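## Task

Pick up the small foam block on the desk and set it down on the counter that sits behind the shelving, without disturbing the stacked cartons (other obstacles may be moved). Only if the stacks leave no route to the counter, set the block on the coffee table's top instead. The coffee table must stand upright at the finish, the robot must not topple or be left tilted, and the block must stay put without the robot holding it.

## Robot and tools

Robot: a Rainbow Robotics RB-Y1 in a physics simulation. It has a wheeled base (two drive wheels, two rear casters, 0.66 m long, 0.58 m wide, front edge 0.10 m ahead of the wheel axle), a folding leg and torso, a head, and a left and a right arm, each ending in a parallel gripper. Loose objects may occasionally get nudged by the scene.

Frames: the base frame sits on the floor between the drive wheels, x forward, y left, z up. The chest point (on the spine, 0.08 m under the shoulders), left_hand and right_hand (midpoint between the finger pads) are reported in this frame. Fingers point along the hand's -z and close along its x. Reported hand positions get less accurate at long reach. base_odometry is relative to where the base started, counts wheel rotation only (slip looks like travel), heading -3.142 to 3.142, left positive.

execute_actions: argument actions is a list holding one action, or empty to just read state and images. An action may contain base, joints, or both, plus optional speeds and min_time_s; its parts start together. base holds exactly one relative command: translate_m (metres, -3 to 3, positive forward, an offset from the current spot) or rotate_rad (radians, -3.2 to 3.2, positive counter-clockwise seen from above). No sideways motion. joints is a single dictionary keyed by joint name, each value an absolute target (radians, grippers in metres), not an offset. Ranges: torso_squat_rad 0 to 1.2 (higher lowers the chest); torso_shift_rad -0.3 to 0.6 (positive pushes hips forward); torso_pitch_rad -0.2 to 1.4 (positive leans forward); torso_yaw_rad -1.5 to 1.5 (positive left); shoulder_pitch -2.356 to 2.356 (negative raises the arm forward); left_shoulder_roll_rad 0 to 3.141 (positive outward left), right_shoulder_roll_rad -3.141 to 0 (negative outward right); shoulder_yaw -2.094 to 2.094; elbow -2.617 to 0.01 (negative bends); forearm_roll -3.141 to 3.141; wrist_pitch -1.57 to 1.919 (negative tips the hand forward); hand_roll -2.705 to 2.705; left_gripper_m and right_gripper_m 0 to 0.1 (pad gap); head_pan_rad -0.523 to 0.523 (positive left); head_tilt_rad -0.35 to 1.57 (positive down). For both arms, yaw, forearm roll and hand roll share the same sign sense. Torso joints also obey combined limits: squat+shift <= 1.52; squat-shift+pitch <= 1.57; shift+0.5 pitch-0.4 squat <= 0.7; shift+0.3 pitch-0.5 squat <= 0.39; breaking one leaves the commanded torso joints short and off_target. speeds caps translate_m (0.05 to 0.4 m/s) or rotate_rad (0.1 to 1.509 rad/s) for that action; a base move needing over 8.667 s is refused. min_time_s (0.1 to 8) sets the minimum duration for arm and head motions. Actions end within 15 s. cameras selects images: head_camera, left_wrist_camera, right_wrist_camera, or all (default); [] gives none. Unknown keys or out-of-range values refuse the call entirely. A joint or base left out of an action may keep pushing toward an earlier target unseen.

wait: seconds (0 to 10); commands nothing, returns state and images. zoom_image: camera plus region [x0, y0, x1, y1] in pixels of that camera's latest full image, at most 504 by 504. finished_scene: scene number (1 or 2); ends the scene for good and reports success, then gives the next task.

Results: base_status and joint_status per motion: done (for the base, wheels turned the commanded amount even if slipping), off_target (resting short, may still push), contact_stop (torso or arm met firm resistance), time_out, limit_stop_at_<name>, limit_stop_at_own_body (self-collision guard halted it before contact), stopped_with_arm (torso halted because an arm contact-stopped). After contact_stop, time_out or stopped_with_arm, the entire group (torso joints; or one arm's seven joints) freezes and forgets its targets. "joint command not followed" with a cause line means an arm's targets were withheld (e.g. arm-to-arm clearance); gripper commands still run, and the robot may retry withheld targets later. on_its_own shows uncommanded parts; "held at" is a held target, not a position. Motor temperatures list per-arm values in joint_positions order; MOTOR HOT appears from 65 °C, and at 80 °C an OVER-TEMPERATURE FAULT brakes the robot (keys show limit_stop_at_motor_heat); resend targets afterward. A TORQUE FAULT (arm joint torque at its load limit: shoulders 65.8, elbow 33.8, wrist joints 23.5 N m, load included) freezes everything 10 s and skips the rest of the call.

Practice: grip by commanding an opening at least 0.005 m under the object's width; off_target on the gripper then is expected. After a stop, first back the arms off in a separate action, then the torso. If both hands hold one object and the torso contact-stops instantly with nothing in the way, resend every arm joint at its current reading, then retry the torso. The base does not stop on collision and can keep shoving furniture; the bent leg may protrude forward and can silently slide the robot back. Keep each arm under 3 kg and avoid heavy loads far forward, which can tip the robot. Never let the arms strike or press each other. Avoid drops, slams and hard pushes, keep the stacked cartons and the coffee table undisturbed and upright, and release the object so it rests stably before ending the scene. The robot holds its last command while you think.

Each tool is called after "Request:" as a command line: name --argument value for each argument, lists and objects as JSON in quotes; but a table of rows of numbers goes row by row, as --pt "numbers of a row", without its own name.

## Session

Request:
execute_actions --actions '[]'

Scene clock: 0.00 s.
Motor temperatures (°C, as the motors report them): left_arm=[32 35 35 33 35 32 36] | right_arm=[34 32 32 36 39 36 43]
base_odometry: x=+0.000 y=+0.000 heading=+0.000 (m, m, rad; odometry frame)
base_status: not commanded
joint_positions: torso_squat_rad=+0.350 torso_shift_rad=+0.000 torso_pitch_rad=+0.000 torso_yaw_rad=+0.000 left_shoulder_pitch_rad=+0.039 left_shoulder_roll_rad=+0.035 left_shoulder_yaw_rad=+0.051 left_elbow_rad=-0.098 left_forearm_roll_rad=+0.006 left_wrist_pitch_rad=+0.004 left_hand_roll_rad=+0.001 left_gripper_m=+0.099 right_shoulder_pitch_rad=-0.018 right_shoulder_roll_rad=-0.030 right_shoulder_yaw_rad=-0.015 right_elbow_rad=-0.196 right_forearm_roll_rad=-0.009 right_wrist_pitch_rad=-0.005 right_hand_roll_rad=-0.038 right_gripper_m=+0.100 head_pan_rad=+0.001 head_tilt_rad=+0.401
joint_status: not commanded
chest: x=-0.2283 y=-0.0007 z=+1.2475 quat_wxyz=(+1.000, +0.000, +0.000, +0.000) (m; base frame)
left_hand: x=-0.2096 y=+0.2490 z=+0.5637 quat_wxyz=(+0.999, +0.019, -0.029, +0.035) (m; base frame)
right_hand: x=-0.1182 y=-0.2436 z=+0.5705 quat_wxyz=(+0.994, -0.012, -0.109, -0.026) (m; base frame)
pictures: head_camera, left_wrist_camera, right_wrist_camera
Images, in order (width x height): head_camera 896x504, left_wrist_camera 644x364, right_wrist_camera 644x364.

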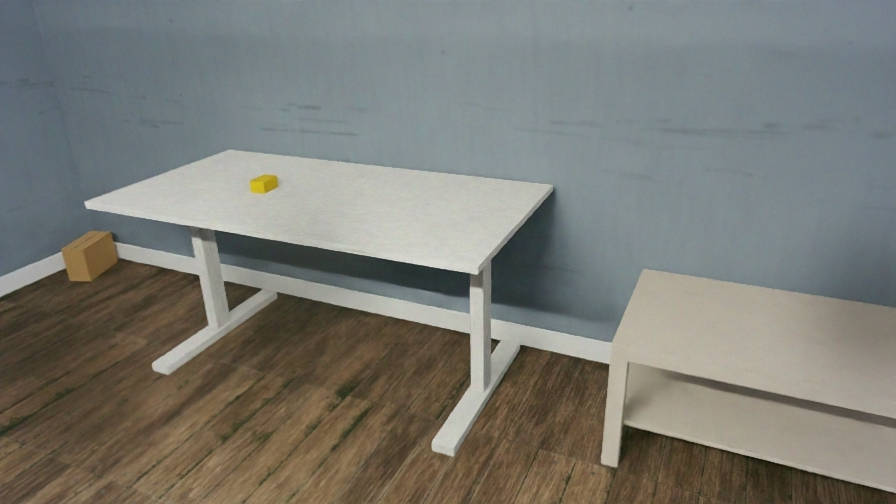

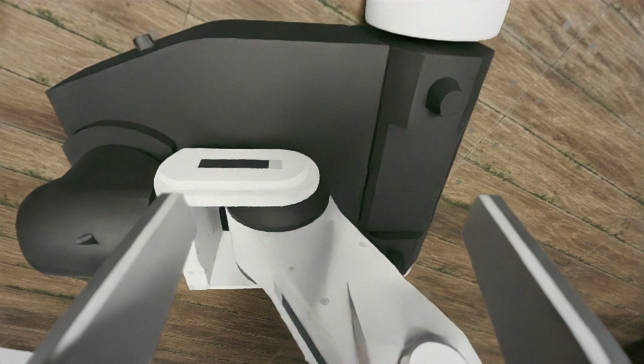

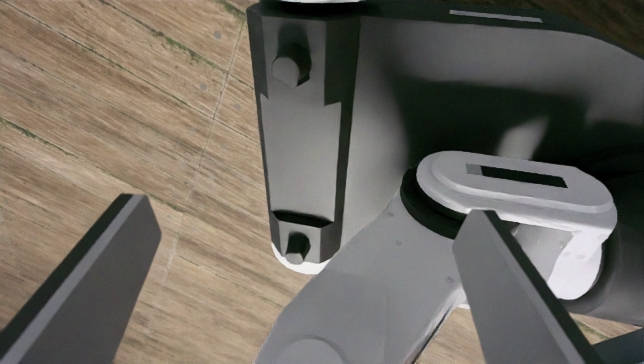

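Request:
execute_actions --actions '[{"base":{"rotate_rad":1.19},"joints":{"head_pan_rad":0.3}}]' --cameras '["head_camera"]'

Scene clock: 3.73 s.
Motor temperatures (°C, as the motors report them): left_arm=[32 35 35 33 35 32 36] | right_arm=[34 32 32 36 39 36 43]
base_odometry: x=+0.000 y=+0.000 heading=+1.189 (m, m, rad; odometry frame)
base_status: done
joint_positions: torso_squat_rad=+0.350 torso_shift_rad=+0.000 torso_pitch_rad=+0.000 torso_yaw_rad=+0.000 left_shoulder_pitch_rad=+0.039 left_shoulder_roll_rad=+0.035 left_shoulder_yaw_rad=+0.051 left_elbow_rad=-0.098 left_forearm_roll_rad=+0.006 left_wrist_pitch_rad=+0.004 left_hand_roll_rad=+0.001 left_gripper_m=+0.099 right_shoulder_pitch_rad=-0.018 right_shoulder_roll_rad=-0.030 right_shoulder_yaw_rad=-0.015 right_elbow_rad=-0.196 right_forearm_roll_rad=-0.009 right_wrist_pitch_rad=-0.005 right_hand_roll_rad=-0.038 right_gripper_m=+0.100 head_pan_rad=+0.300 head_tilt_rad=+0.401
joint_status: all done
chest: x=-0.2283 y=-0.0007 z=+1.2475 quat_wxyz=(+1.000, +0.000, +0.000, +0.000) (m; base frame)
left_hand: x=-0.2096 y=+0.2490 z=+0.5637 quat_wxyz=(+0.999, +0.019, -0.029, +0.035) (m; base frame)
right_hand: x=-0.1182 y=-0.2436 z=+0.5705 quat_wxyz=(+0.994, -0.012, -0.110, -0.026) (m; base frame)
pictures: head_camera
Images, in order (width x height): head_camera 896x504.

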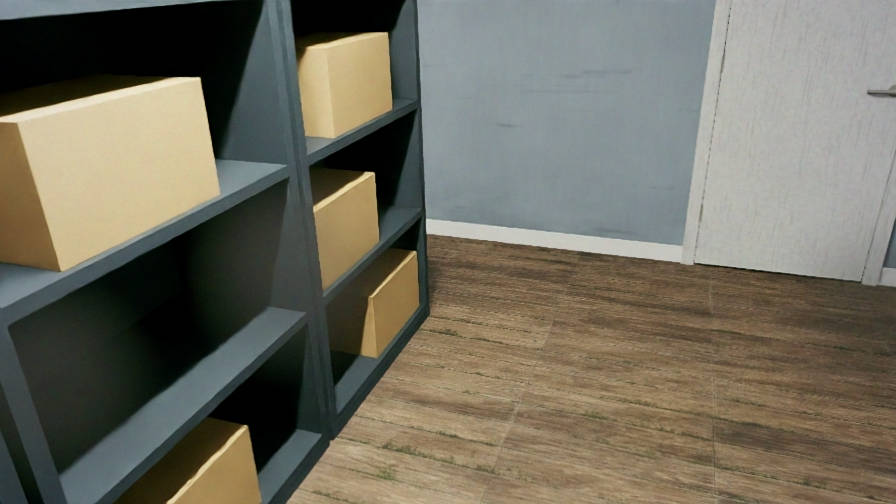

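Request:
execute_actions --actions '[{"base":{"rotate_rad":-0.08},"joints":{"head_pan_rad":0}}]' --cameras '["head_camera"]'

Request:
execute_actions --actions '[{"base":{"translate_m":1.85}}]' --cameras '["head_camera"]'

Request:
execute_actions --actions '[{"base":{"rotate_rad":-1.57},"joints":{"right_shoulder_pitch_rad":-1.5,"right_shoulder_roll_rad":-0.22,"right_elbow_rad":-0.5,"right_wrist_pitch_rad":1.6,"right_hand_roll_rad":-0.38,"torso_pitch_rad":0.4,"torso_squat_rad":0.2,"head_tilt_rad":0.1}}]' --cameras '["head_camera"]'

Scene clock: 5.40 s.
Motor temperatures (°C, as the motors report them): left_arm=[32 35 35 33 35 32 36] | right_arm=[34 32 32 36 39 36 43]
base_odometry: x=+0.000 y=+0.000 heading=+1.110 (m, m, rad; odometry frame)
base_status: done
joint_positions: torso_squat_rad=+0.350 torso_shift_rad=+0.000 torso_pitch_rad=+0.000 torso_yaw_rad=+0.000 left_shoulder_pitch_rad=+0.039 left_shoulder_roll_rad=+0.035 left_shoulder_yaw_rad=+0.051 left_elbow_rad=-0.098 left_forearm_roll_rad=+0.006 left_wrist_pitch_rad=+0.004 left_hand_roll_rad=+0.001 left_gripper_m=+0.099 right_shoulder_pitch_rad=-0.018 right_shoulder_roll_rad=-0.030 right_shoulder_yaw_rad=-0.015 right_elbow_rad=-0.196 right_forearm_roll_rad=-0.009 right_wrist_pitch_rad=-0.005 right_hand_roll_rad=-0.038 right_gripper_m=+0.100 head_pan_rad=+0.000 head_tilt_rad=+0.401
joint_status: all done
chest: x=-0.2283 y=-0.0007 z=+1.2475 quat_wxyz=(+1.000, +0.000, +0.000, +0.000) (m; base frame)
left_hand: x=-0.2096 y=+0.2490 z=+0.5637 quat_wxyz=(+0.999, +0.019, -0.029, +0.035) (m; base frame)
right_hand: x=-0.1182 y=-0.2436 z=+0.5705 quat_wxyz=(+0.994, -0.012, -0.109, -0.026) (m; base frame)
pictures: head_camera
Images, in order (width x height): head_camera 896x504.

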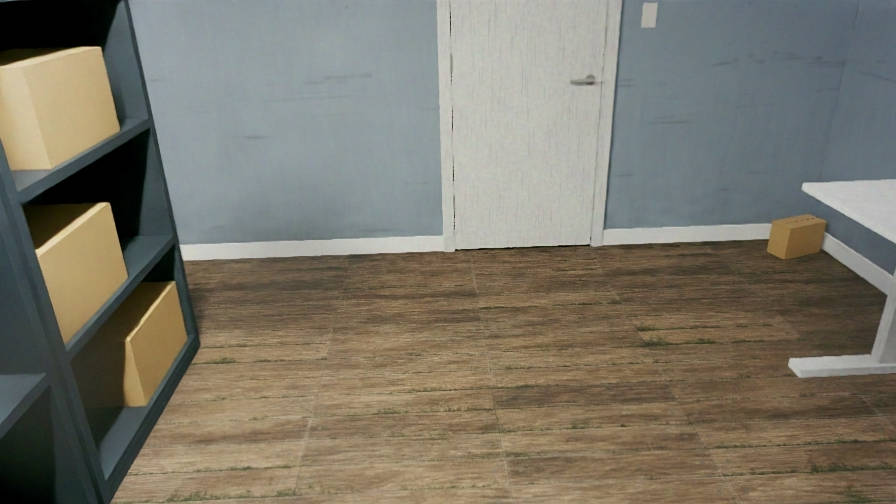

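Scene clock: 11.40 s.
Motor temperatures (°C, as the motors report them): left_arm=[32 35 35 33 35 32 36] | right_arm=[34 32 32 36 39 36 43]
base_odometry: x=+0.821 y=+1.658 heading=+1.112 (m, m, rad; odometry frame)
base_status: done
joint_positions: torso_squat_rad=+0.350 torso_shift_rad=+0.000 torso_pitch_rad=+0.000 torso_yaw_rad=+0.000 left_shoulder_pitch_rad=+0.039 left_shoulder_roll_rad=+0.035 left_shoulder_yaw_rad=+0.051 left_elbow_rad=-0.098 left_forearm_roll_rad=+0.006 left_wrist_pitch_rad=+0.004 left_hand_roll_rad=+0.001 left_gripper_m=+0.099 right_shoulder_pitch_rad=-0.018 right_shoulder_roll_rad=-0.030 right_shoulder_yaw_rad=-0.015 right_elbow_rad=-0.196 right_forearm_roll_rad=-0.009 right_wrist_pitch_rad=-0.005 right_hand_roll_rad=-0.038 right_gripper_m=+0.100 head_pan_rad=+0.000 head_tilt_rad=+0.401
joint_status: not commanded
chest: x=-0.2283 y=-0.0007 z=+1.2475 quat_wxyz=(+1.000, +0.000, +0.000, +0.000) (m; base frame)
left_hand: x=-0.2096 y=+0.2490 z=+0.5637 quat_wxyz=(+0.999, +0.019, -0.029, +0.035) (m; base frame)
right_hand: x=-0.1182 y=-0.2436 z=+0.5705 quat_wxyz=(+0.994, -0.012, -0.109, -0.026) (m; base frame)
pictures: head_camera
Images, in order (width x height): head_camera 896x504.

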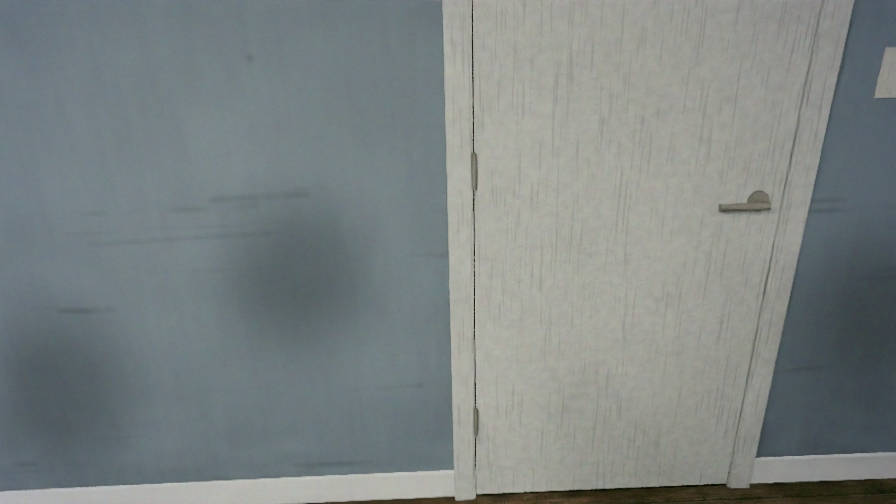

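Scene clock: 15.27 s.
Motor temperatures (°C, as the motors report them): left_arm=[32 35 35 33 35 32 36] | right_arm=[34 32 32 36 39 36 43]
base_odometry: x=+0.821 y=+1.658 heading=-0.458 (m, m, rad; odometry frame)
base_status: done
joint_positions: torso_squat_rad=+0.200 torso_shift_rad=+0.000 torso_pitch_rad=+0.400 torso_yaw_rad=+0.000 left_shoulder_pitch_rad=+0.039 left_shoulder_roll_rad=+0.035 left_shoulder_yaw_rad=+0.051 left_elbow_rad=-0.098 left_forearm_roll_rad=+0.006 left_wrist_pitch_rad=+0.004 left_hand_roll_rad=+0.001 left_gripper_m=+0.099 right_shoulder_pitch_rad=-1.500 right_shoulder_roll_rad=-0.220 right_shoulder_yaw_rad=-0.015 right_elbow_rad=-0.500 right_forearm_roll_rad=-0.009 right_wrist_pitch_rad=+1.600 right_hand_roll_rad=-0.380 right_gripper_m=+0.100 head_pan_rad=+0.000 head_tilt_rad=+0.100
joint_status: all done
chest: x=-0.1078 y=-0.0007 z=+1.2516 quat_wxyz=(+0.980, +0.000, +0.199, +0.000) (m; base frame)
left_hand: x=-0.3571 y=+0.2489 z=+0.6146 quat_wxyz=(+0.985, +0.026, +0.170, +0.031) (m; base frame)
right_hand: x=+0.4274 y=-0.1840 z=+0.9571 quat_wxyz=(+0.990, -0.119, -0.011, -0.067) (m; base frame)
pictures: head_camera
Images, in order (width x height): head_camera 896x504.

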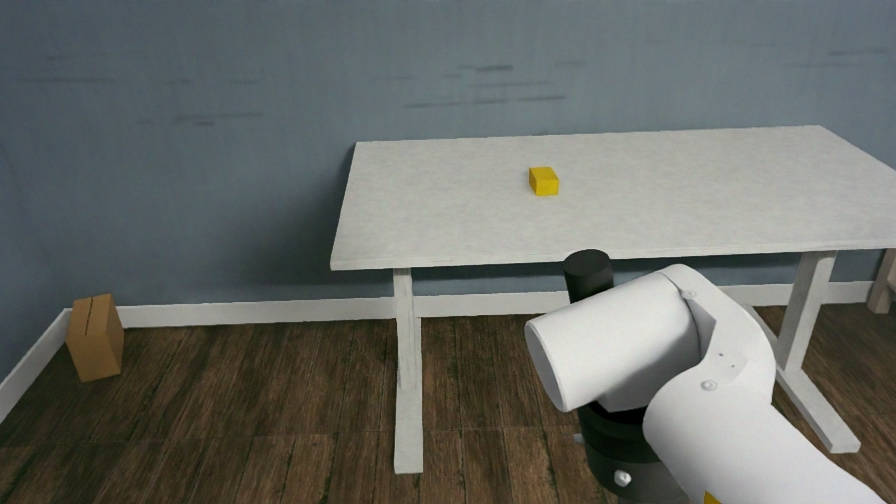

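Request:
execute_actions --actions '[{"base":{"rotate_rad":-0.3},"joints":{"right_hand_roll_rad":1.19}}]' --cameras '[]'

Request:
execute_actions --actions '[{"base":{"translate_m":0.75}}]' --cameras '[]'

Request:
execute_actions --actions '[{"base":{"rotate_rad":0.33},"joints":{"head_tilt_rad":0.4}}]'

Scene clock: 17.47 s.
Motor temperatures (°C, as the motors report them): left_arm=[32 35 35 33 35 32 36] | right_arm=[34 32 32 36 39 36 43]
base_odometry: x=+0.821 y=+1.658 heading=-0.757 (m, m, rad; odometry frame)
base_status: done
joint_positions: torso_squat_rad=+0.200 torso_shift_rad=+0.000 torso_pitch_rad=+0.400 torso_yaw_rad=+0.000 left_shoulder_pitch_rad=+0.039 left_shoulder_roll_rad=+0.035 left_shoulder_yaw_rad=+0.051 left_elbow_rad=-0.098 left_forearm_roll_rad=+0.006 left_wrist_pitch_rad=+0.004 left_hand_roll_rad=+0.001 left_gripper_m=+0.099 right_shoulder_pitch_rad=-1.500 right_shoulder_roll_rad=-0.220 right_shoulder_yaw_rad=-0.015 right_elbow_rad=-0.500 right_forearm_roll_rad=-0.009 right_wrist_pitch_rad=+1.600 right_hand_roll_rad=+1.190 right_gripper_m=+0.100 head_pan_rad=+0.000 head_tilt_rad=+0.100
joint_status: all done
chest: x=-0.1078 y=-0.0007 z=+1.2516 quat_wxyz=(+0.980, +0.000, +0.199, +0.000) (m; base frame)
left_hand: x=-0.3571 y=+0.2490 z=+0.6146 quat_wxyz=(+0.985, +0.026, +0.170, +0.031) (m; base frame)
right_hand: x=+0.4274 y=-0.1840 z=+0.9571 quat_wxyz=(+0.748, -0.092, +0.077, +0.652) (m; base frame)
pictures: none
No camera images: the call's "cameras" was empty. Leave "cameras" out to get every camera's image.

Scene clock: 20.70 s.
Motor temperatures (°C, as the motors report them): left_arm=[32 35 35 33 35 32 36] | right_arm=[34 32 32 36 39 36 43]
base_odometry: x=+1.366 y=+1.143 heading=-0.758 (m, m, rad; odometry frame)
base_status: done
joint_positions: torso_squat_rad=+0.200 torso_shift_rad=+0.000 torso_pitch_rad=+0.400 torso_yaw_rad=+0.000 left_shoulder_pitch_rad=+0.039 left_shoulder_roll_rad=+0.035 left_shoulder_yaw_rad=+0.051 left_elbow_rad=-0.098 left_forearm_roll_rad=+0.006 left_wrist_pitch_rad=+0.004 left_hand_roll_rad=+0.001 left_gripper_m=+0.099 right_shoulder_pitch_rad=-1.500 right_shoulder_roll_rad=-0.220 right_shoulder_yaw_rad=-0.015 right_elbow_rad=-0.500 right_forearm_roll_rad=-0.009 right_wrist_pitch_rad=+1.600 right_hand_roll_rad=+1.190 right_gripper_m=+0.100 head_pan_rad=+0.000 head_tilt_rad=+0.100
joint_status: not commanded
chest: x=-0.1078 y=-0.0007 z=+1.2516 quat_wxyz=(+0.980, +0.000, +0.199, +0.000) (m; base frame)
left_hand: x=-0.3571 y=+0.2489 z=+0.6146 quat_wxyz=(+0.985, +0.026, +0.170, +0.030) (m; base frame)
right_hand: x=+0.4273 y=-0.1840 z=+0.9569 quat_wxyz=(+0.748, -0.092, +0.077, +0.652) (m; base frame)
pictures: none
No camera images: the call's "cameras" was empty. Leave "cameras" out to get every camera's image.

Scene clock: 22.67 s.
Motor temperatures (°C, as the motors report them): left_arm=[32 35 35 33 35 32 36] | right_arm=[34 32 32 36 39 36 43]
base_odometry: x=+1.365 y=+1.143 heading=-0.428 (m, m, rad; odometry frame)
base_status: done
joint_positions: torso_squat_rad=+0.200 torso_shift_rad=+0.000 torso_pitch_rad=+0.400 torso_yaw_rad=+0.000 left_shoulder_pitch_rad=+0.039 left_shoulder_roll_rad=+0.035 left_shoulder_yaw_rad=+0.051 left_elbow_rad=-0.098 left_forearm_roll_rad=+0.006 left_wrist_pitch_rad=+0.004 left_hand_roll_rad=+0.001 left_gripper_m=+0.099 right_shoulder_pitch_rad=-1.500 right_shoulder_roll_rad=-0.220 right_shoulder_yaw_rad=-0.015 right_elbow_rad=-0.500 right_forearm_roll_rad=-0.009 right_wrist_pitch_rad=+1.600 right_hand_roll_rad=+1.190 right_gripper_m=+0.100 head_pan_rad=+0.000 head_tilt_rad=+0.400
joint_status: all done
chest: x=-0.1078 y=-0.0007 z=+1.2516 quat_wxyz=(+0.980, +0.000, +0.199, +0.000) (m; base frame)
left_hand: x=-0.3571 y=+0.2489 z=+0.6146 quat_wxyz=(+0.985, +0.026, +0.170, +0.030) (m; base frame)
right_hand: x=+0.4273 y=-0.1840 z=+0.9569 quat_wxyz=(+0.748, -0.092, +0.077, +0.652) (m; base frame)
pictures: head_camera, left_wrist_camera, right_wrist_camera
Images, in order (width x height): head_camera 896x504, left_wrist_camera 644x364, right_wrist_camera 644x364.

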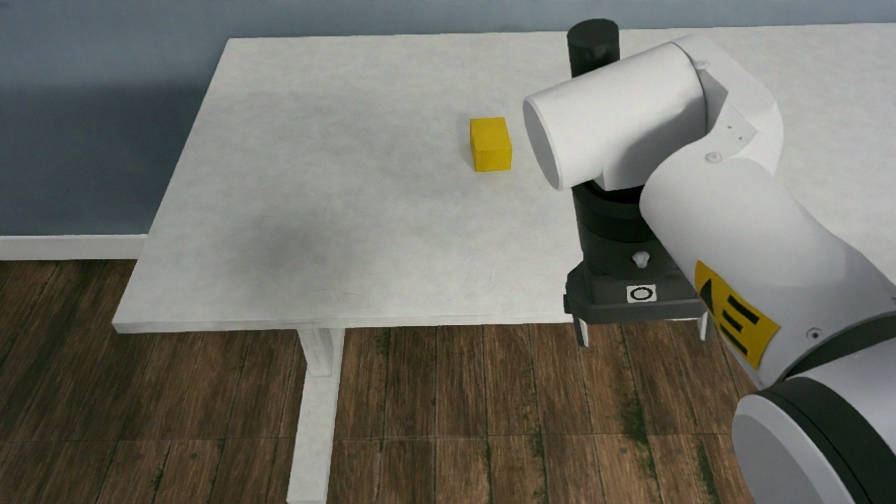

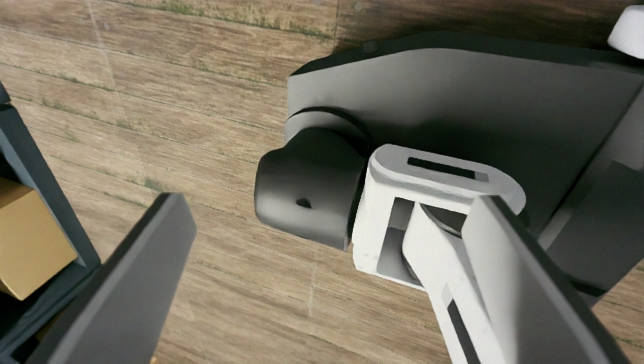

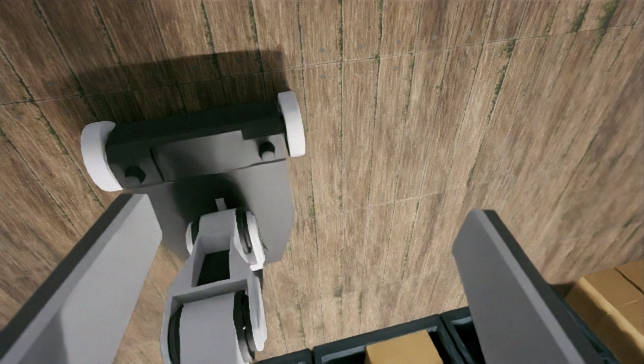

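Request:
execute_actions --actions '[{"base":{"translate_m":0.48},"speeds":{"translate_m":0.25},"joints":{"torso_yaw_rad":0.2,"right_hand_roll_rad":0.99,"head_tilt_rad":0.6}}]'

Scene clock: 25.73 s.
Motor temperatures (°C, as the motors report them): left_arm=[32 35 35 33 35 32 36] | right_arm=[34 32 32 36 39 36 43]
base_odometry: x=+1.802 y=+0.944 heading=-0.428 (m, m, rad; odometry frame)
base_status: done
joint_positions: torso_squat_rad=+0.200 torso_shift_rad=+0.000 torso_pitch_rad=+0.400 torso_yaw_rad=+0.200 left_shoulder_pitch_rad=+0.039 left_shoulder_roll_rad=+0.035 left_shoulder_yaw_rad=+0.051 left_elbow_rad=-0.098 left_forearm_roll_rad=+0.006 left_wrist_pitch_rad=+0.004 left_hand_roll_rad=+0.001 left_gripper_m=+0.099 right_shoulder_pitch_rad=-1.500 right_shoulder_roll_rad=-0.220 right_shoulder_yaw_rad=-0.015 right_elbow_rad=-0.500 right_forearm_roll_rad=-0.009 right_wrist_pitch_rad=+1.600 right_hand_roll_rad=+0.990 right_gripper_m=+0.100 head_pan_rad=+0.000 head_tilt_rad=+0.600
joint_status: all done
chest: x=-0.1078 y=-0.0007 z=+1.2516 quat_wxyz=(+0.975, +0.020, +0.198, +0.098) (m; base frame)
left_hand: x=-0.4031 y=+0.2476 z=+0.6340 quat_wxyz=(+0.976, +0.049, +0.170, +0.127) (m; base frame)
right_hand: x=+0.4497 y=-0.0598 z=+0.9475 quat_wxyz=(+0.757, -0.074, +0.035, +0.649) (m; base frame)
pictures: head_camera, left_wrist_camera, right_wrist_camera
Images, in order (width x height): head_camera 896x504, left_wrist_camera 644x364, right_wrist_camera 644x364.

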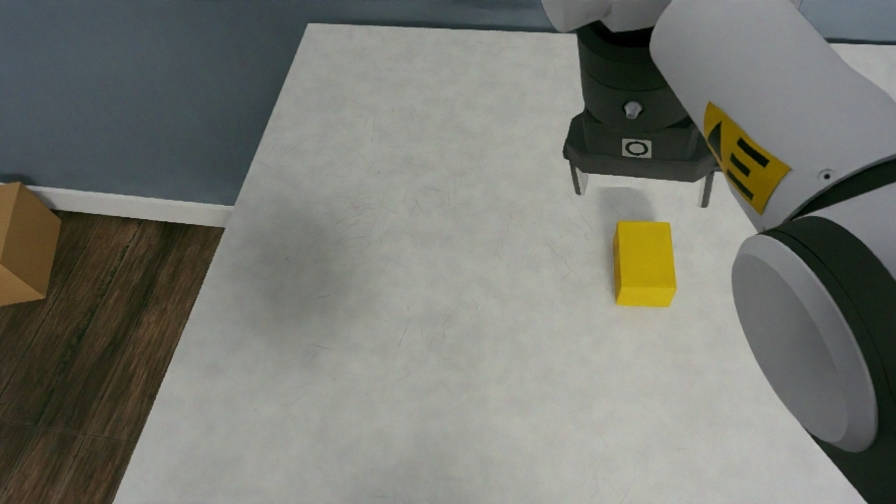

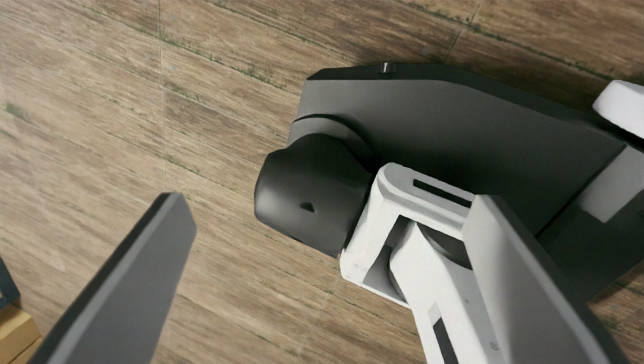

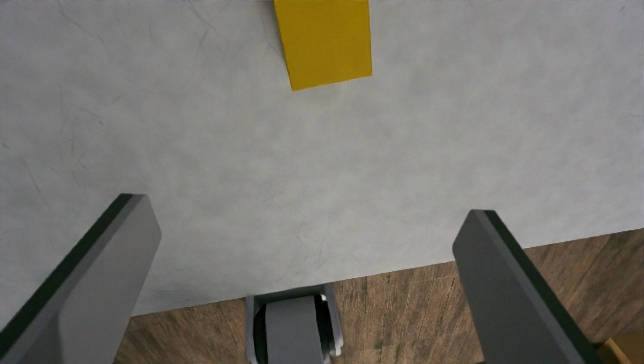

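Request:
execute_actions --actions '[{"base":{"translate_m":0.14},"joints":{"torso_squat_rad":0.6,"right_hand_roll_rad":1.08}}]' --cameras '["right_wrist_camera","head_camera"]'

Scene clock: 28.50 s.
Motor temperatures (°C, as the motors report them): left_arm=[32 35 35 33 35 32 36] | right_arm=[34 32 32 36 39 36 43]
base_odometry: x=+1.929 y=+0.886 heading=-0.425 (m, m, rad; odometry frame)
base_status: done
joint_positions: torso_squat_rad=+0.600 torso_shift_rad=+0.000 torso_pitch_rad=+0.400 torso_yaw_rad=+0.200 left_shoulder_pitch_rad=+0.039 left_shoulder_roll_rad=+0.035 left_shoulder_yaw_rad=+0.051 left_elbow_rad=-0.098 left_forearm_roll_rad=+0.006 left_wrist_pitch_rad=+0.004 left_hand_roll_rad=+0.001 left_gripper_m=+0.099 right_shoulder_pitch_rad=-1.500 right_shoulder_roll_rad=-0.220 right_shoulder_yaw_rad=-0.015 right_elbow_rad=-0.500 right_forearm_roll_rad=-0.009 right_wrist_pitch_rad=+1.600 right_hand_roll_rad=+1.080 right_gripper_m=+0.100 head_pan_rad=+0.000 head_tilt_rad=+0.600
joint_status: all done
chest: x=-0.1078 y=-0.0007 z=+1.1433 quat_wxyz=(+0.975, +0.020, +0.198, +0.098) (m; base frame)
left_hand: x=-0.4030 y=+0.2478 z=+0.5257 quat_wxyz=(+0.976, +0.049, +0.170, +0.127) (m; base frame)
right_hand: x=+0.4497 y=-0.0598 z=+0.8392 quat_wxyz=(+0.727, -0.072, +0.039, +0.682) (m; base frame)
pictures: head_camera, right_wrist_camera
Images, in order (width x height): head_camera 896x504, right_wrist_camera 644x364.

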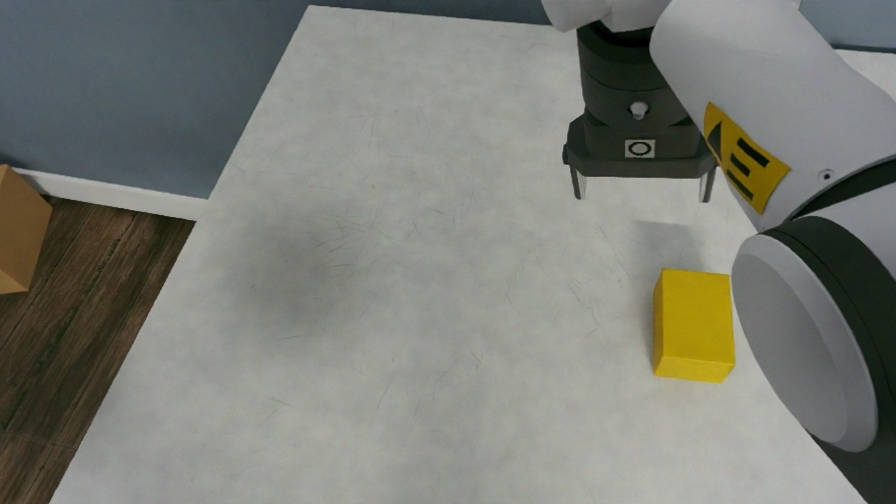

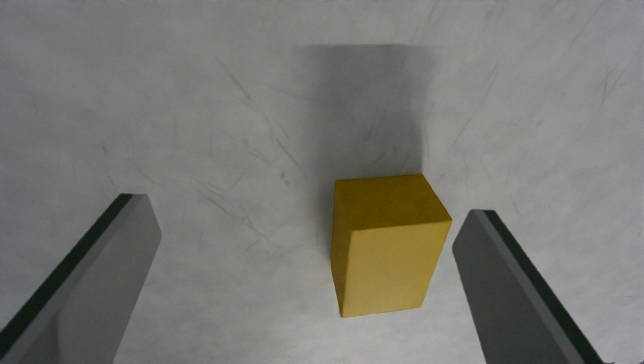

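Request:
execute_actions --actions '[{"joints":{"torso_yaw_rad":0.13,"right_hand_roll_rad":1.13}}]' --cameras '[]'

Request:
execute_actions --actions '[{"joints":{"torso_squat_rad":0.7}}]' --cameras '["right_wrist_camera","head_camera"]'

Scene clock: 29.50 s.
Motor temperatures (°C, as the motors report them): left_arm=[32 35 35 33 35 32 36] | right_arm=[34 32 32 36 39 36 43]
base_odometry: x=+1.929 y=+0.886 heading=-0.425 (m, m, rad; odometry frame)
base_status: not commanded
joint_positions: torso_squat_rad=+0.600 torso_shift_rad=+0.000 torso_pitch_rad=+0.400 torso_yaw_rad=+0.130 left_shoulder_pitch_rad=+0.039 left_shoulder_roll_rad=+0.035 left_shoulder_yaw_rad=+0.051 left_elbow_rad=-0.098 left_forearm_roll_rad=+0.006 left_wrist_pitch_rad=+0.004 left_hand_roll_rad=+0.001 left_gripper_m=+0.099 right_shoulder_pitch_rad=-1.500 right_shoulder_roll_rad=-0.220 right_shoulder_yaw_rad=-0.015 right_elbow_rad=-0.500 right_forearm_roll_rad=-0.009 right_wrist_pitch_rad=+1.600 right_hand_roll_rad=+1.130 right_gripper_m=+0.100 head_pan_rad=+0.000 head_tilt_rad=+0.600
joint_status: all done
chest: x=-0.1078 y=-0.0007 z=+1.1433 quat_wxyz=(+0.978, +0.013, +0.198, +0.064) (m; base frame)
left_hand: x=-0.3869 y=+0.2494 z=+0.5189 quat_wxyz=(+0.980, +0.041, +0.170, +0.093) (m; base frame)
right_hand: x=+0.4445 y=-0.1039 z=+0.8414 quat_wxyz=(+0.731, -0.079, +0.052, +0.676) (m; base frame)
pictures: none
No camera images: the call's "cameras" was empty. Leave "cameras" out to get every camera's image.

Scene clock: 30.60 s.
Motor temperatures (°C, as the motors report them): left_arm=[32 35 35 33 35 32 36] | right_arm=[34 32 32 36 39 36 43]
base_odometry: x=+1.929 y=+0.886 heading=-0.425 (m, m, rad; odometry frame)
base_status: not commanded
joint_positions: torso_squat_rad=+0.700 torso_shift_rad=+0.000 torso_pitch_rad=+0.400 torso_yaw_rad=+0.130 left_shoulder_pitch_rad=+0.039 left_shoulder_roll_rad=+0.035 left_shoulder_yaw_rad=+0.051 left_elbow_rad=-0.098 left_forearm_roll_rad=+0.006 left_wrist_pitch_rad=+0.004 left_hand_roll_rad=+0.001 left_gripper_m=+0.099 right_shoulder_pitch_rad=-1.500 right_shoulder_roll_rad=-0.220 right_shoulder_yaw_rad=-0.015 right_elbow_rad=-0.500 right_forearm_roll_rad=-0.009 right_wrist_pitch_rad=+1.600 right_hand_roll_rad=+1.130 right_gripper_m=+0.100 head_pan_rad=+0.000 head_tilt_rad=+0.600
joint_status: all done
chest: x=-0.1077 y=-0.0006 z=+1.1009 quat_wxyz=(+0.978, +0.013, +0.198, +0.064) (m; base frame)
left_hand: x=-0.3869 y=+0.2494 z=+0.4765 quat_wxyz=(+0.980, +0.041, +0.170, +0.093) (m; base frame)
right_hand: x=+0.4445 y=-0.1039 z=+0.7991 quat_wxyz=(+0.731, -0.079, +0.052, +0.676) (m; base frame)
pictures: head_camera, right_wrist_camera
Images, in order (width x height): head_camera 896x504, right_wrist_camera 644x364.

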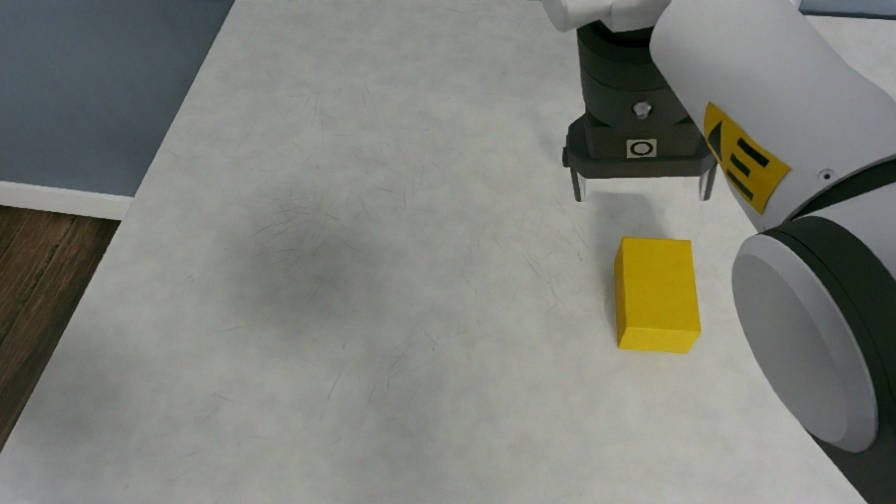

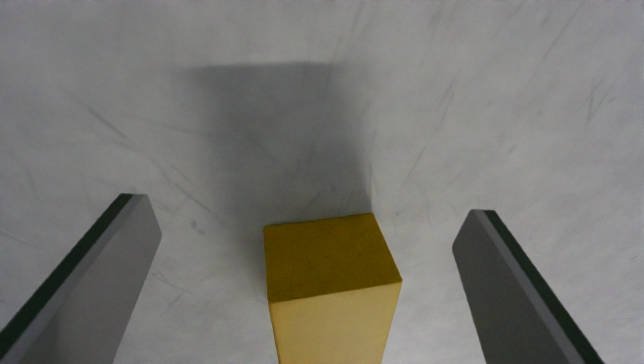

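Request:
execute_actions --actions '[{"base":{"translate_m":-0.06}}]' --cameras '[]'

Request:
execute_actions --actions '[{"joints":{"torso_squat_rad":0.78}}]' --cameras '["right_wrist_camera","head_camera"]'

Scene clock: 31.97 s.
Motor temperatures (°C, as the motors report them): left_arm=[32 35 35 33 35 32 36] | right_arm=[34 32 32 36 39 36 43]
base_odometry: x=+1.874 y=+0.911 heading=-0.424 (m, m, rad; odometry frame)
base_status: done
joint_positions: torso_squat_rad=+0.700 torso_shift_rad=+0.000 torso_pitch_rad=+0.400 torso_yaw_rad=+0.130 left_shoulder_pitch_rad=+0.039 left_shoulder_roll_rad=+0.035 left_shoulder_yaw_rad=+0.051 left_elbow_rad=-0.098 left_forearm_roll_rad=+0.006 left_wrist_pitch_rad=+0.004 left_hand_roll_rad=+0.001 left_gripper_m=+0.099 right_shoulder_pitch_rad=-1.500 right_shoulder_roll_rad=-0.220 right_shoulder_yaw_rad=-0.015 right_elbow_rad=-0.500 right_forearm_roll_rad=-0.009 right_wrist_pitch_rad=+1.600 right_hand_roll_rad=+1.130 right_gripper_m=+0.100 head_pan_rad=+0.000 head_tilt_rad=+0.600
joint_status: not commanded
chest: x=-0.1078 y=-0.0006 z=+1.1009 quat_wxyz=(+0.978, +0.013, +0.198, +0.064) (m; base frame)
left_hand: x=-0.3870 y=+0.2494 z=+0.4765 quat_wxyz=(+0.980, +0.041, +0.170, +0.094) (m; base frame)
right_hand: x=+0.4445 y=-0.1038 z=+0.7991 quat_wxyz=(+0.731, -0.079, +0.052, +0.676) (m; base frame)
pictures: none
No camera images: the call's "cameras" was empty. Leave "cameras" out to get every camera's image.

Scene clock: 33.00 s.
Motor temperatures (°C, as the motors report them): left_arm=[32 35 35 33 35 32 36] | right_arm=[34 32 32 36 39 36 43]
base_odometry: x=+1.874 y=+0.911 heading=-0.424 (m, m, rad; odometry frame)
base_status: not commanded
joint_positions: torso_squat_rad=+0.780 torso_shift_rad=+0.000 torso_pitch_rad=+0.400 torso_yaw_rad=+0.130 left_shoulder_pitch_rad=+0.039 left_shoulder_roll_rad=+0.035 left_shoulder_yaw_rad=+0.051 left_elbow_rad=-0.098 left_forearm_roll_rad=+0.006 left_wrist_pitch_rad=+0.004 left_hand_roll_rad=+0.001 left_gripper_m=+0.099 right_shoulder_pitch_rad=-1.501 right_shoulder_roll_rad=-0.220 right_shoulder_yaw_rad=-0.015 right_elbow_rad=-0.500 right_forearm_roll_rad=-0.009 right_wrist_pitch_rad=+1.600 right_hand_roll_rad=+1.130 right_gripper_m=+0.100 head_pan_rad=+0.000 head_tilt_rad=+0.600
joint_status: all done
chest: x=-0.1078 y=-0.0006 z=+1.0632 quat_wxyz=(+0.978, +0.013, +0.198, +0.064) (m; base frame)
left_hand: x=-0.3869 y=+0.2494 z=+0.4388 quat_wxyz=(+0.980, +0.041, +0.170, +0.094) (m; base frame)
right_hand: x=+0.4446 y=-0.1037 z=+0.7617 quat_wxyz=(+0.731, -0.080, +0.052, +0.676) (m; base frame)
pictures: head_camera, right_wrist_camera
Images, in order (width x height): head_camera 896x504, right_wrist_camera 644x364.

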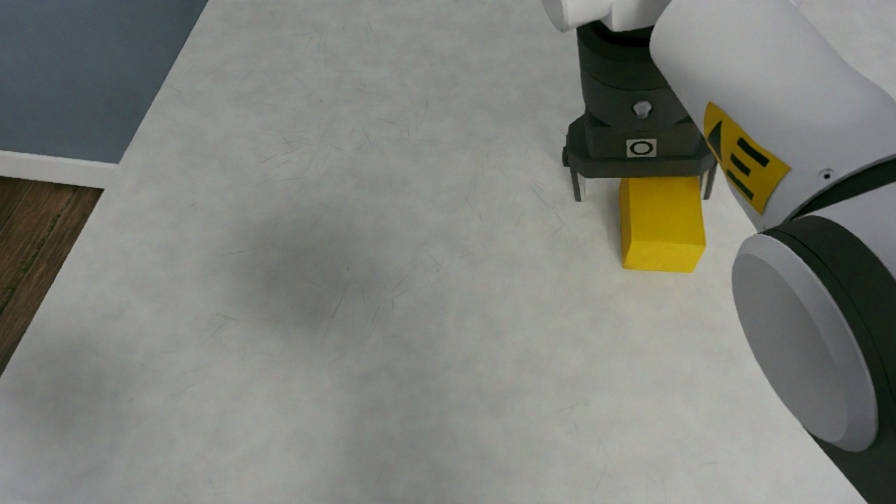

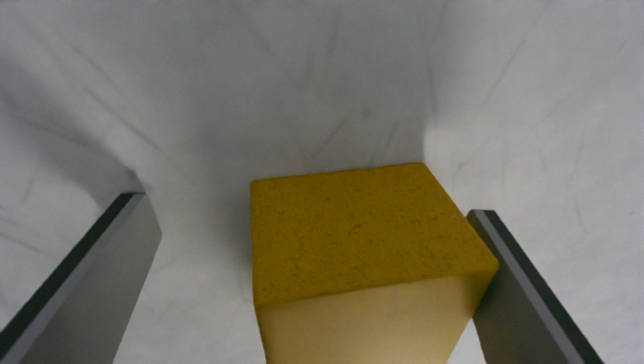

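Between fingers, against the right one. Close and lift.

Request:
execute_actions --actions '[{"joints":{"right_gripper_m":0.035,"torso_yaw_rad":0.11}}]' --cameras '["right_wrist_camera"]'

Request:
execute_actions --actions '[{"joints":{"torso_squat_rad":0.1,"torso_yaw_rad":0}}]' --cameras '["right_wrist_camera"]'

Scene clock: 34.23 s.
Motor temperatures (°C, as the motors report them): left_arm=[32 35 35 33 35 32 36] | right_arm=[34 32 32 36 39 36 43]
base_odometry: x=+1.874 y=+0.911 heading=-0.424 (m, m, rad; odometry frame)
base_status: not commanded
joint_positions: torso_squat_rad=+0.780 torso_shift_rad=+0.000 torso_pitch_rad=+0.400 torso_yaw_rad=+0.110 left_shoulder_pitch_rad=+0.039 left_shoulder_roll_rad=+0.035 left_shoulder_yaw_rad=+0.051 left_elbow_rad=-0.098 left_forearm_roll_rad=+0.006 left_wrist_pitch_rad=+0.004 left_hand_roll_rad=+0.001 left_gripper_m=+0.099 right_shoulder_pitch_rad=-1.501 right_shoulder_roll_rad=-0.220 right_shoulder_yaw_rad=-0.015 right_elbow_rad=-0.500 right_forearm_roll_rad=-0.009 right_wrist_pitch_rad=+1.600 right_hand_roll_rad=+1.130 right_gripper_m=+0.062 head_pan_rad=+0.000 head_tilt_rad=+0.600
joint_status: right_gripper_m off_target (ended at +0.062, target +0.035); the others done
chest: x=-0.1078 y=-0.0006 z=+1.0632 quat_wxyz=(+0.979, +0.011, +0.198, +0.054) (m; base frame)
left_hand: x=-0.3823 y=+0.2496 z=+0.4368 quat_wxyz=(+0.981, +0.038, +0.170, +0.084) (m; base frame)
right_hand: x=+0.4426 y=-0.1163 z=+0.7624 quat_wxyz=(+0.737, -0.082, +0.055, +0.669) (m; base frame)
pictures: right_wrist_camera
Images, in order (width x height): right_wrist_camera 644x364.

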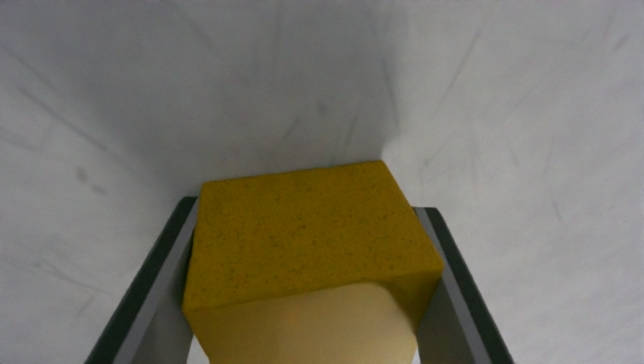

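Scene clock: 37.30 s.
Motor temperatures (°C, as the motors report them): left_arm=[32 35 35 33 35 32 36] | right_arm=[34 32 32 36 39 36 43]
base_odometry: x=+1.874 y=+0.911 heading=-0.424 (m, m, rad; odometry frame)
base_status: not commanded
joint_positions: torso_squat_rad=+0.100 torso_shift_rad=+0.000 torso_pitch_rad=+0.400 torso_yaw_rad=+0.000 left_shoulder_pitch_rad=+0.039 left_shoulder_roll_rad=+0.035 left_shoulder_yaw_rad=+0.051 left_elbow_rad=-0.098 left_forearm_roll_rad=+0.006 left_wrist_pitch_rad=+0.004 left_hand_roll_rad=+0.001 left_gripper_m=+0.099 right_shoulder_pitch_rad=-1.500 right_shoulder_roll_rad=-0.220 right_shoulder_yaw_rad=-0.015 right_elbow_rad=-0.500 right_forearm_roll_rad=-0.009 right_wrist_pitch_rad=+1.600 right_hand_roll_rad=+1.130 right_gripper_m=+0.062 head_pan_rad=+0.000 head_tilt_rad=+0.600
joint_status: all done
chest: x=-0.1078 y=-0.0008 z=+1.2620 quat_wxyz=(+0.980, +0.000, +0.199, +0.000) (m; base frame)
left_hand: x=-0.3571 y=+0.2490 z=+0.6250 quat_wxyz=(+0.985, +0.026, +0.170, +0.030) (m; base frame)
right_hand: x=+0.4273 y=-0.1842 z=+0.9674 quat_wxyz=(+0.768, -0.095, +0.074, +0.630) (m; base frame)
pictures: right_wrist_camera
Images, in order (width x height): right_wrist_camera 644x364.

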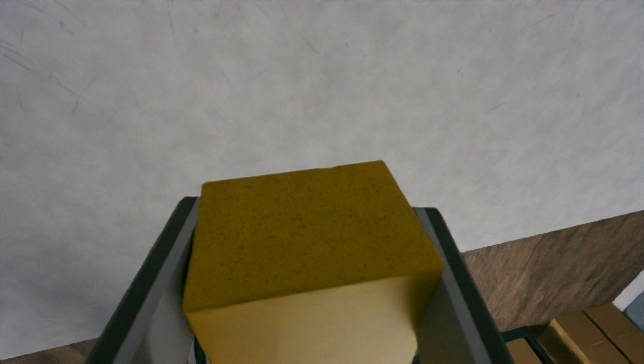

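Request:
execute_actions --actions '[{"base":{"translate_m":-1.1}}]' --cameras '[]'

Request:
execute_actions --actions '[{"base":{"rotate_rad":2.85},"joints":{"torso_pitch_rad":0.1,"head_tilt_rad":0.45}}]' --cameras '["head_camera"]'

Scene clock: 41.80 s.
Motor temperatures (°C, as the motors report them): left_arm=[32 35 35 33 35 32 36] | right_arm=[34 32 32 36 39 36 43]
base_odometry: x=+0.872 y=+1.363 heading=-0.423 (m, m, rad; odometry frame)
base_status: done
joint_positions: torso_squat_rad=+0.100 torso_shift_rad=+0.000 torso_pitch_rad=+0.400 torso_yaw_rad=+0.000 left_shoulder_pitch_rad=+0.039 left_shoulder_roll_rad=+0.035 left_shoulder_yaw_rad=+0.051 left_elbow_rad=-0.098 left_forearm_roll_rad=+0.006 left_wrist_pitch_rad=+0.004 left_hand_roll_rad=+0.001 left_gripper_m=+0.099 right_shoulder_pitch_rad=-1.500 right_shoulder_roll_rad=-0.220 right_shoulder_yaw_rad=-0.015 right_elbow_rad=-0.500 right_forearm_roll_rad=-0.009 right_wrist_pitch_rad=+1.600 right_hand_roll_rad=+1.130 right_gripper_m=+0.062 head_pan_rad=+0.000 head_tilt_rad=+0.600
joint_status: not commanded
chest: x=-0.1078 y=-0.0008 z=+1.2620 quat_wxyz=(+0.980, +0.000, +0.199, +0.000) (m; base frame)
left_hand: x=-0.3571 y=+0.2490 z=+0.6250 quat_wxyz=(+0.985, +0.026, +0.170, +0.030) (m; base frame)
right_hand: x=+0.4273 y=-0.1842 z=+0.9675 quat_wxyz=(+0.768, -0.095, +0.074, +0.630) (m; base frame)
pictures: none
No camera images: the call's "cameras" was empty. Leave "cameras" out to get every camera's image.

Scene clock: 46.90 s.
Motor temperatures (°C, as the motors report them): left_arm=[32 35 35 33 35 32 36] | right_arm=[34 32 32 36 39 36 43]
base_odometry: x=+0.871 y=+1.363 heading=+2.427 (m, m, rad; odometry frame)
base_status: done
joint_positions: torso_squat_rad=+0.100 torso_shift_rad=+0.000 torso_pitch_rad=+0.100 torso_yaw_rad=+0.000 left_shoulder_pitch_rad=+0.039 left_shoulder_roll_rad=+0.035 left_shoulder_yaw_rad=+0.051 left_elbow_rad=-0.098 left_forearm_roll_rad=+0.006 left_wrist_pitch_rad=+0.004 left_hand_roll_rad=+0.001 left_gripper_m=+0.099 right_shoulder_pitch_rad=-1.500 right_shoulder_roll_rad=-0.220 right_shoulder_yaw_rad=-0.015 right_elbow_rad=-0.500 right_forearm_roll_rad=-0.009 right_wrist_pitch_rad=+1.600 right_hand_roll_rad=+1.130 right_gripper_m=+0.062 head_pan_rad=+0.000 head_tilt_rad=+0.450
joint_status: all done
chest: x=-0.1975 y=-0.0008 z=+1.2849 quat_wxyz=(+0.999, +0.000, +0.050, +0.000) (m; base frame)
left_hand: x=-0.2473 y=+0.2490 z=+0.6027 quat_wxyz=(+0.999, +0.021, +0.021, +0.034) (m; base frame)
right_hand: x=+0.4007 y=-0.1844 z=+1.1616 quat_wxyz=(+0.770, -0.188, -0.042, +0.608) (m; base frame)
pictures: head_camera
Images, in order (width x height): head_camera 896x504.

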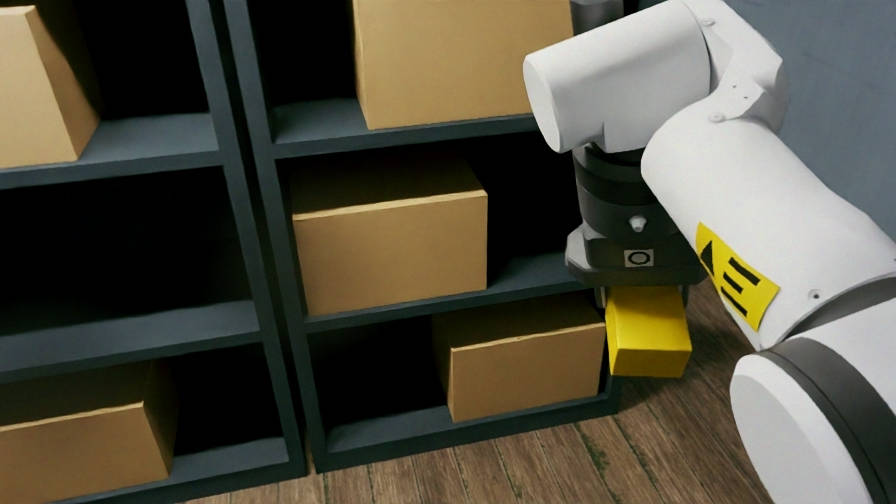

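Request:
execute_actions --actions '[{"base":{"rotate_rad":-1.28},"joints":{"torso_yaw_rad":0,"head_pan_rad":0.5}}]' --cameras '[]'

Request:
execute_actions --actions '[{"base":{"translate_m":0.55}}]' --cameras '["head_camera"]'

Request:
execute_actions --actions '[{"base":{"rotate_rad":1.3},"joints":{"head_pan_rad":0}}]' --cameras '["head_camera"]'

Scene clock: 50.70 s.
Motor temperatures (°C, as the motors report them): left_arm=[32 35 35 33 35 32 36] | right_arm=[34 32 32 36 39 36 43]
base_odometry: x=+0.871 y=+1.362 heading=+1.147 (m, m, rad; odometry frame)
base_status: done
joint_positions: torso_squat_rad=+0.100 torso_shift_rad=+0.000 torso_pitch_rad=+0.100 torso_yaw_rad=+0.000 left_shoulder_pitch_rad=+0.039 left_shoulder_roll_rad=+0.035 left_shoulder_yaw_rad=+0.051 left_elbow_rad=-0.098 left_forearm_roll_rad=+0.006 left_wrist_pitch_rad=+0.004 left_hand_roll_rad=+0.001 left_gripper_m=+0.099 right_shoulder_pitch_rad=-1.500 right_shoulder_roll_rad=-0.220 right_shoulder_yaw_rad=-0.015 right_elbow_rad=-0.500 right_forearm_roll_rad=-0.009 right_wrist_pitch_rad=+1.600 right_hand_roll_rad=+1.130 right_gripper_m=+0.062 head_pan_rad=+0.500 head_tilt_rad=+0.450
joint_status: all done
chest: x=-0.1974 y=-0.0007 z=+1.2849 quat_wxyz=(+0.999, +0.000, +0.050, +0.000) (m; base frame)
left_hand: x=-0.2473 y=+0.2490 z=+0.6027 quat_wxyz=(+0.999, +0.021, +0.021, +0.034) (m; base frame)
right_hand: x=+0.4007 y=-0.1844 z=+1.1616 quat_wxyz=(+0.770, -0.188, -0.042, +0.608) (m; base frame)
pictures: none
No camera images: the call's "cameras" was empty. Leave "cameras" out to get every camera's image.

Scene clock: 53.43 s.
Motor temperatures (°C, as the motors report them): left_arm=[32 35 35 33 35 32 36] | right_arm=[34 32 32 36 39 36 43]
base_odometry: x=+1.098 y=+1.864 heading=+1.146 (m, m, rad; odometry frame)
base_status: done
joint_positions: torso_squat_rad=+0.100 torso_shift_rad=+0.000 torso_pitch_rad=+0.100 torso_yaw_rad=+0.000 left_shoulder_pitch_rad=+0.039 left_shoulder_roll_rad=+0.035 left_shoulder_yaw_rad=+0.051 left_elbow_rad=-0.098 left_forearm_roll_rad=+0.006 left_wrist_pitch_rad=+0.004 left_hand_roll_rad=+0.001 left_gripper_m=+0.099 right_shoulder_pitch_rad=-1.500 right_shoulder_roll_rad=-0.220 right_shoulder_yaw_rad=-0.015 right_elbow_rad=-0.500 right_forearm_roll_rad=-0.009 right_wrist_pitch_rad=+1.600 right_hand_roll_rad=+1.130 right_gripper_m=+0.062 head_pan_rad=+0.500 head_tilt_rad=+0.450
joint_status: not commanded
chest: x=-0.1974 y=-0.0008 z=+1.2849 quat_wxyz=(+0.999, +0.000, +0.050, +0.000) (m; base frame)
left_hand: x=-0.2471 y=+0.2490 z=+0.6027 quat_wxyz=(+0.999, +0.021, +0.021, +0.034) (m; base frame)
right_hand: x=+0.4008 y=-0.1844 z=+1.1615 quat_wxyz=(+0.770, -0.188, -0.042, +0.608) (m; base frame)
pictures: head_camera
Images, in order (width x height): head_camera 896x504.

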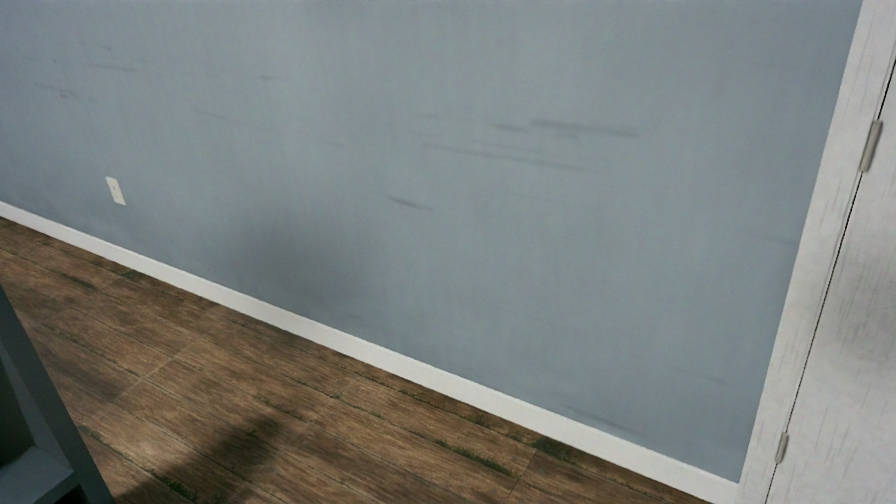

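Scene clock: 56.97 s.
Motor temperatures (°C, as the motors report them): left_arm=[32 35 35 33 35 32 36] | right_arm=[35 32 32 36 39 36 43]
base_odometry: x=+1.098 y=+1.864 heading=+2.446 (m, m, rad; odometry frame)
base_status: done
joint_positions: torso_squat_rad=+0.100 torso_shift_rad=+0.000 torso_pitch_rad=+0.100 torso_yaw_rad=+0.000 left_shoulder_pitch_rad=+0.039 left_shoulder_roll_rad=+0.035 left_shoulder_yaw_rad=+0.051 left_elbow_rad=-0.098 left_forearm_roll_rad=+0.006 left_wrist_pitch_rad=+0.004 left_hand_roll_rad=+0.001 left_gripper_m=+0.099 right_shoulder_pitch_rad=-1.500 right_shoulder_roll_rad=-0.220 right_shoulder_yaw_rad=-0.015 right_elbow_rad=-0.500 right_forearm_roll_rad=-0.009 right_wrist_pitch_rad=+1.600 right_hand_roll_rad=+1.130 right_gripper_m=+0.062 head_pan_rad=+0.000 head_tilt_rad=+0.450
joint_status: all done
chest: x=-0.1974 y=-0.0008 z=+1.2849 quat_wxyz=(+0.999, +0.000, +0.050, +0.000) (m; base frame)
left_hand: x=-0.2472 y=+0.2490 z=+0.6027 quat_wxyz=(+0.999, +0.021, +0.021, +0.034) (m; base frame)
right_hand: x=+0.4008 y=-0.1844 z=+1.1615 quat_wxyz=(+0.770, -0.188, -0.042, +0.608) (m; base frame)
pictures: head_camera
Images, in order (width x height): head_camera 896x504.

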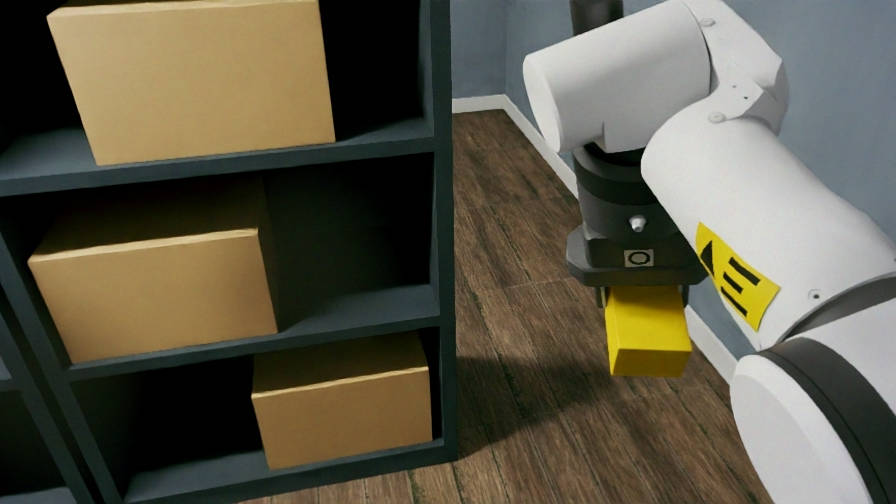

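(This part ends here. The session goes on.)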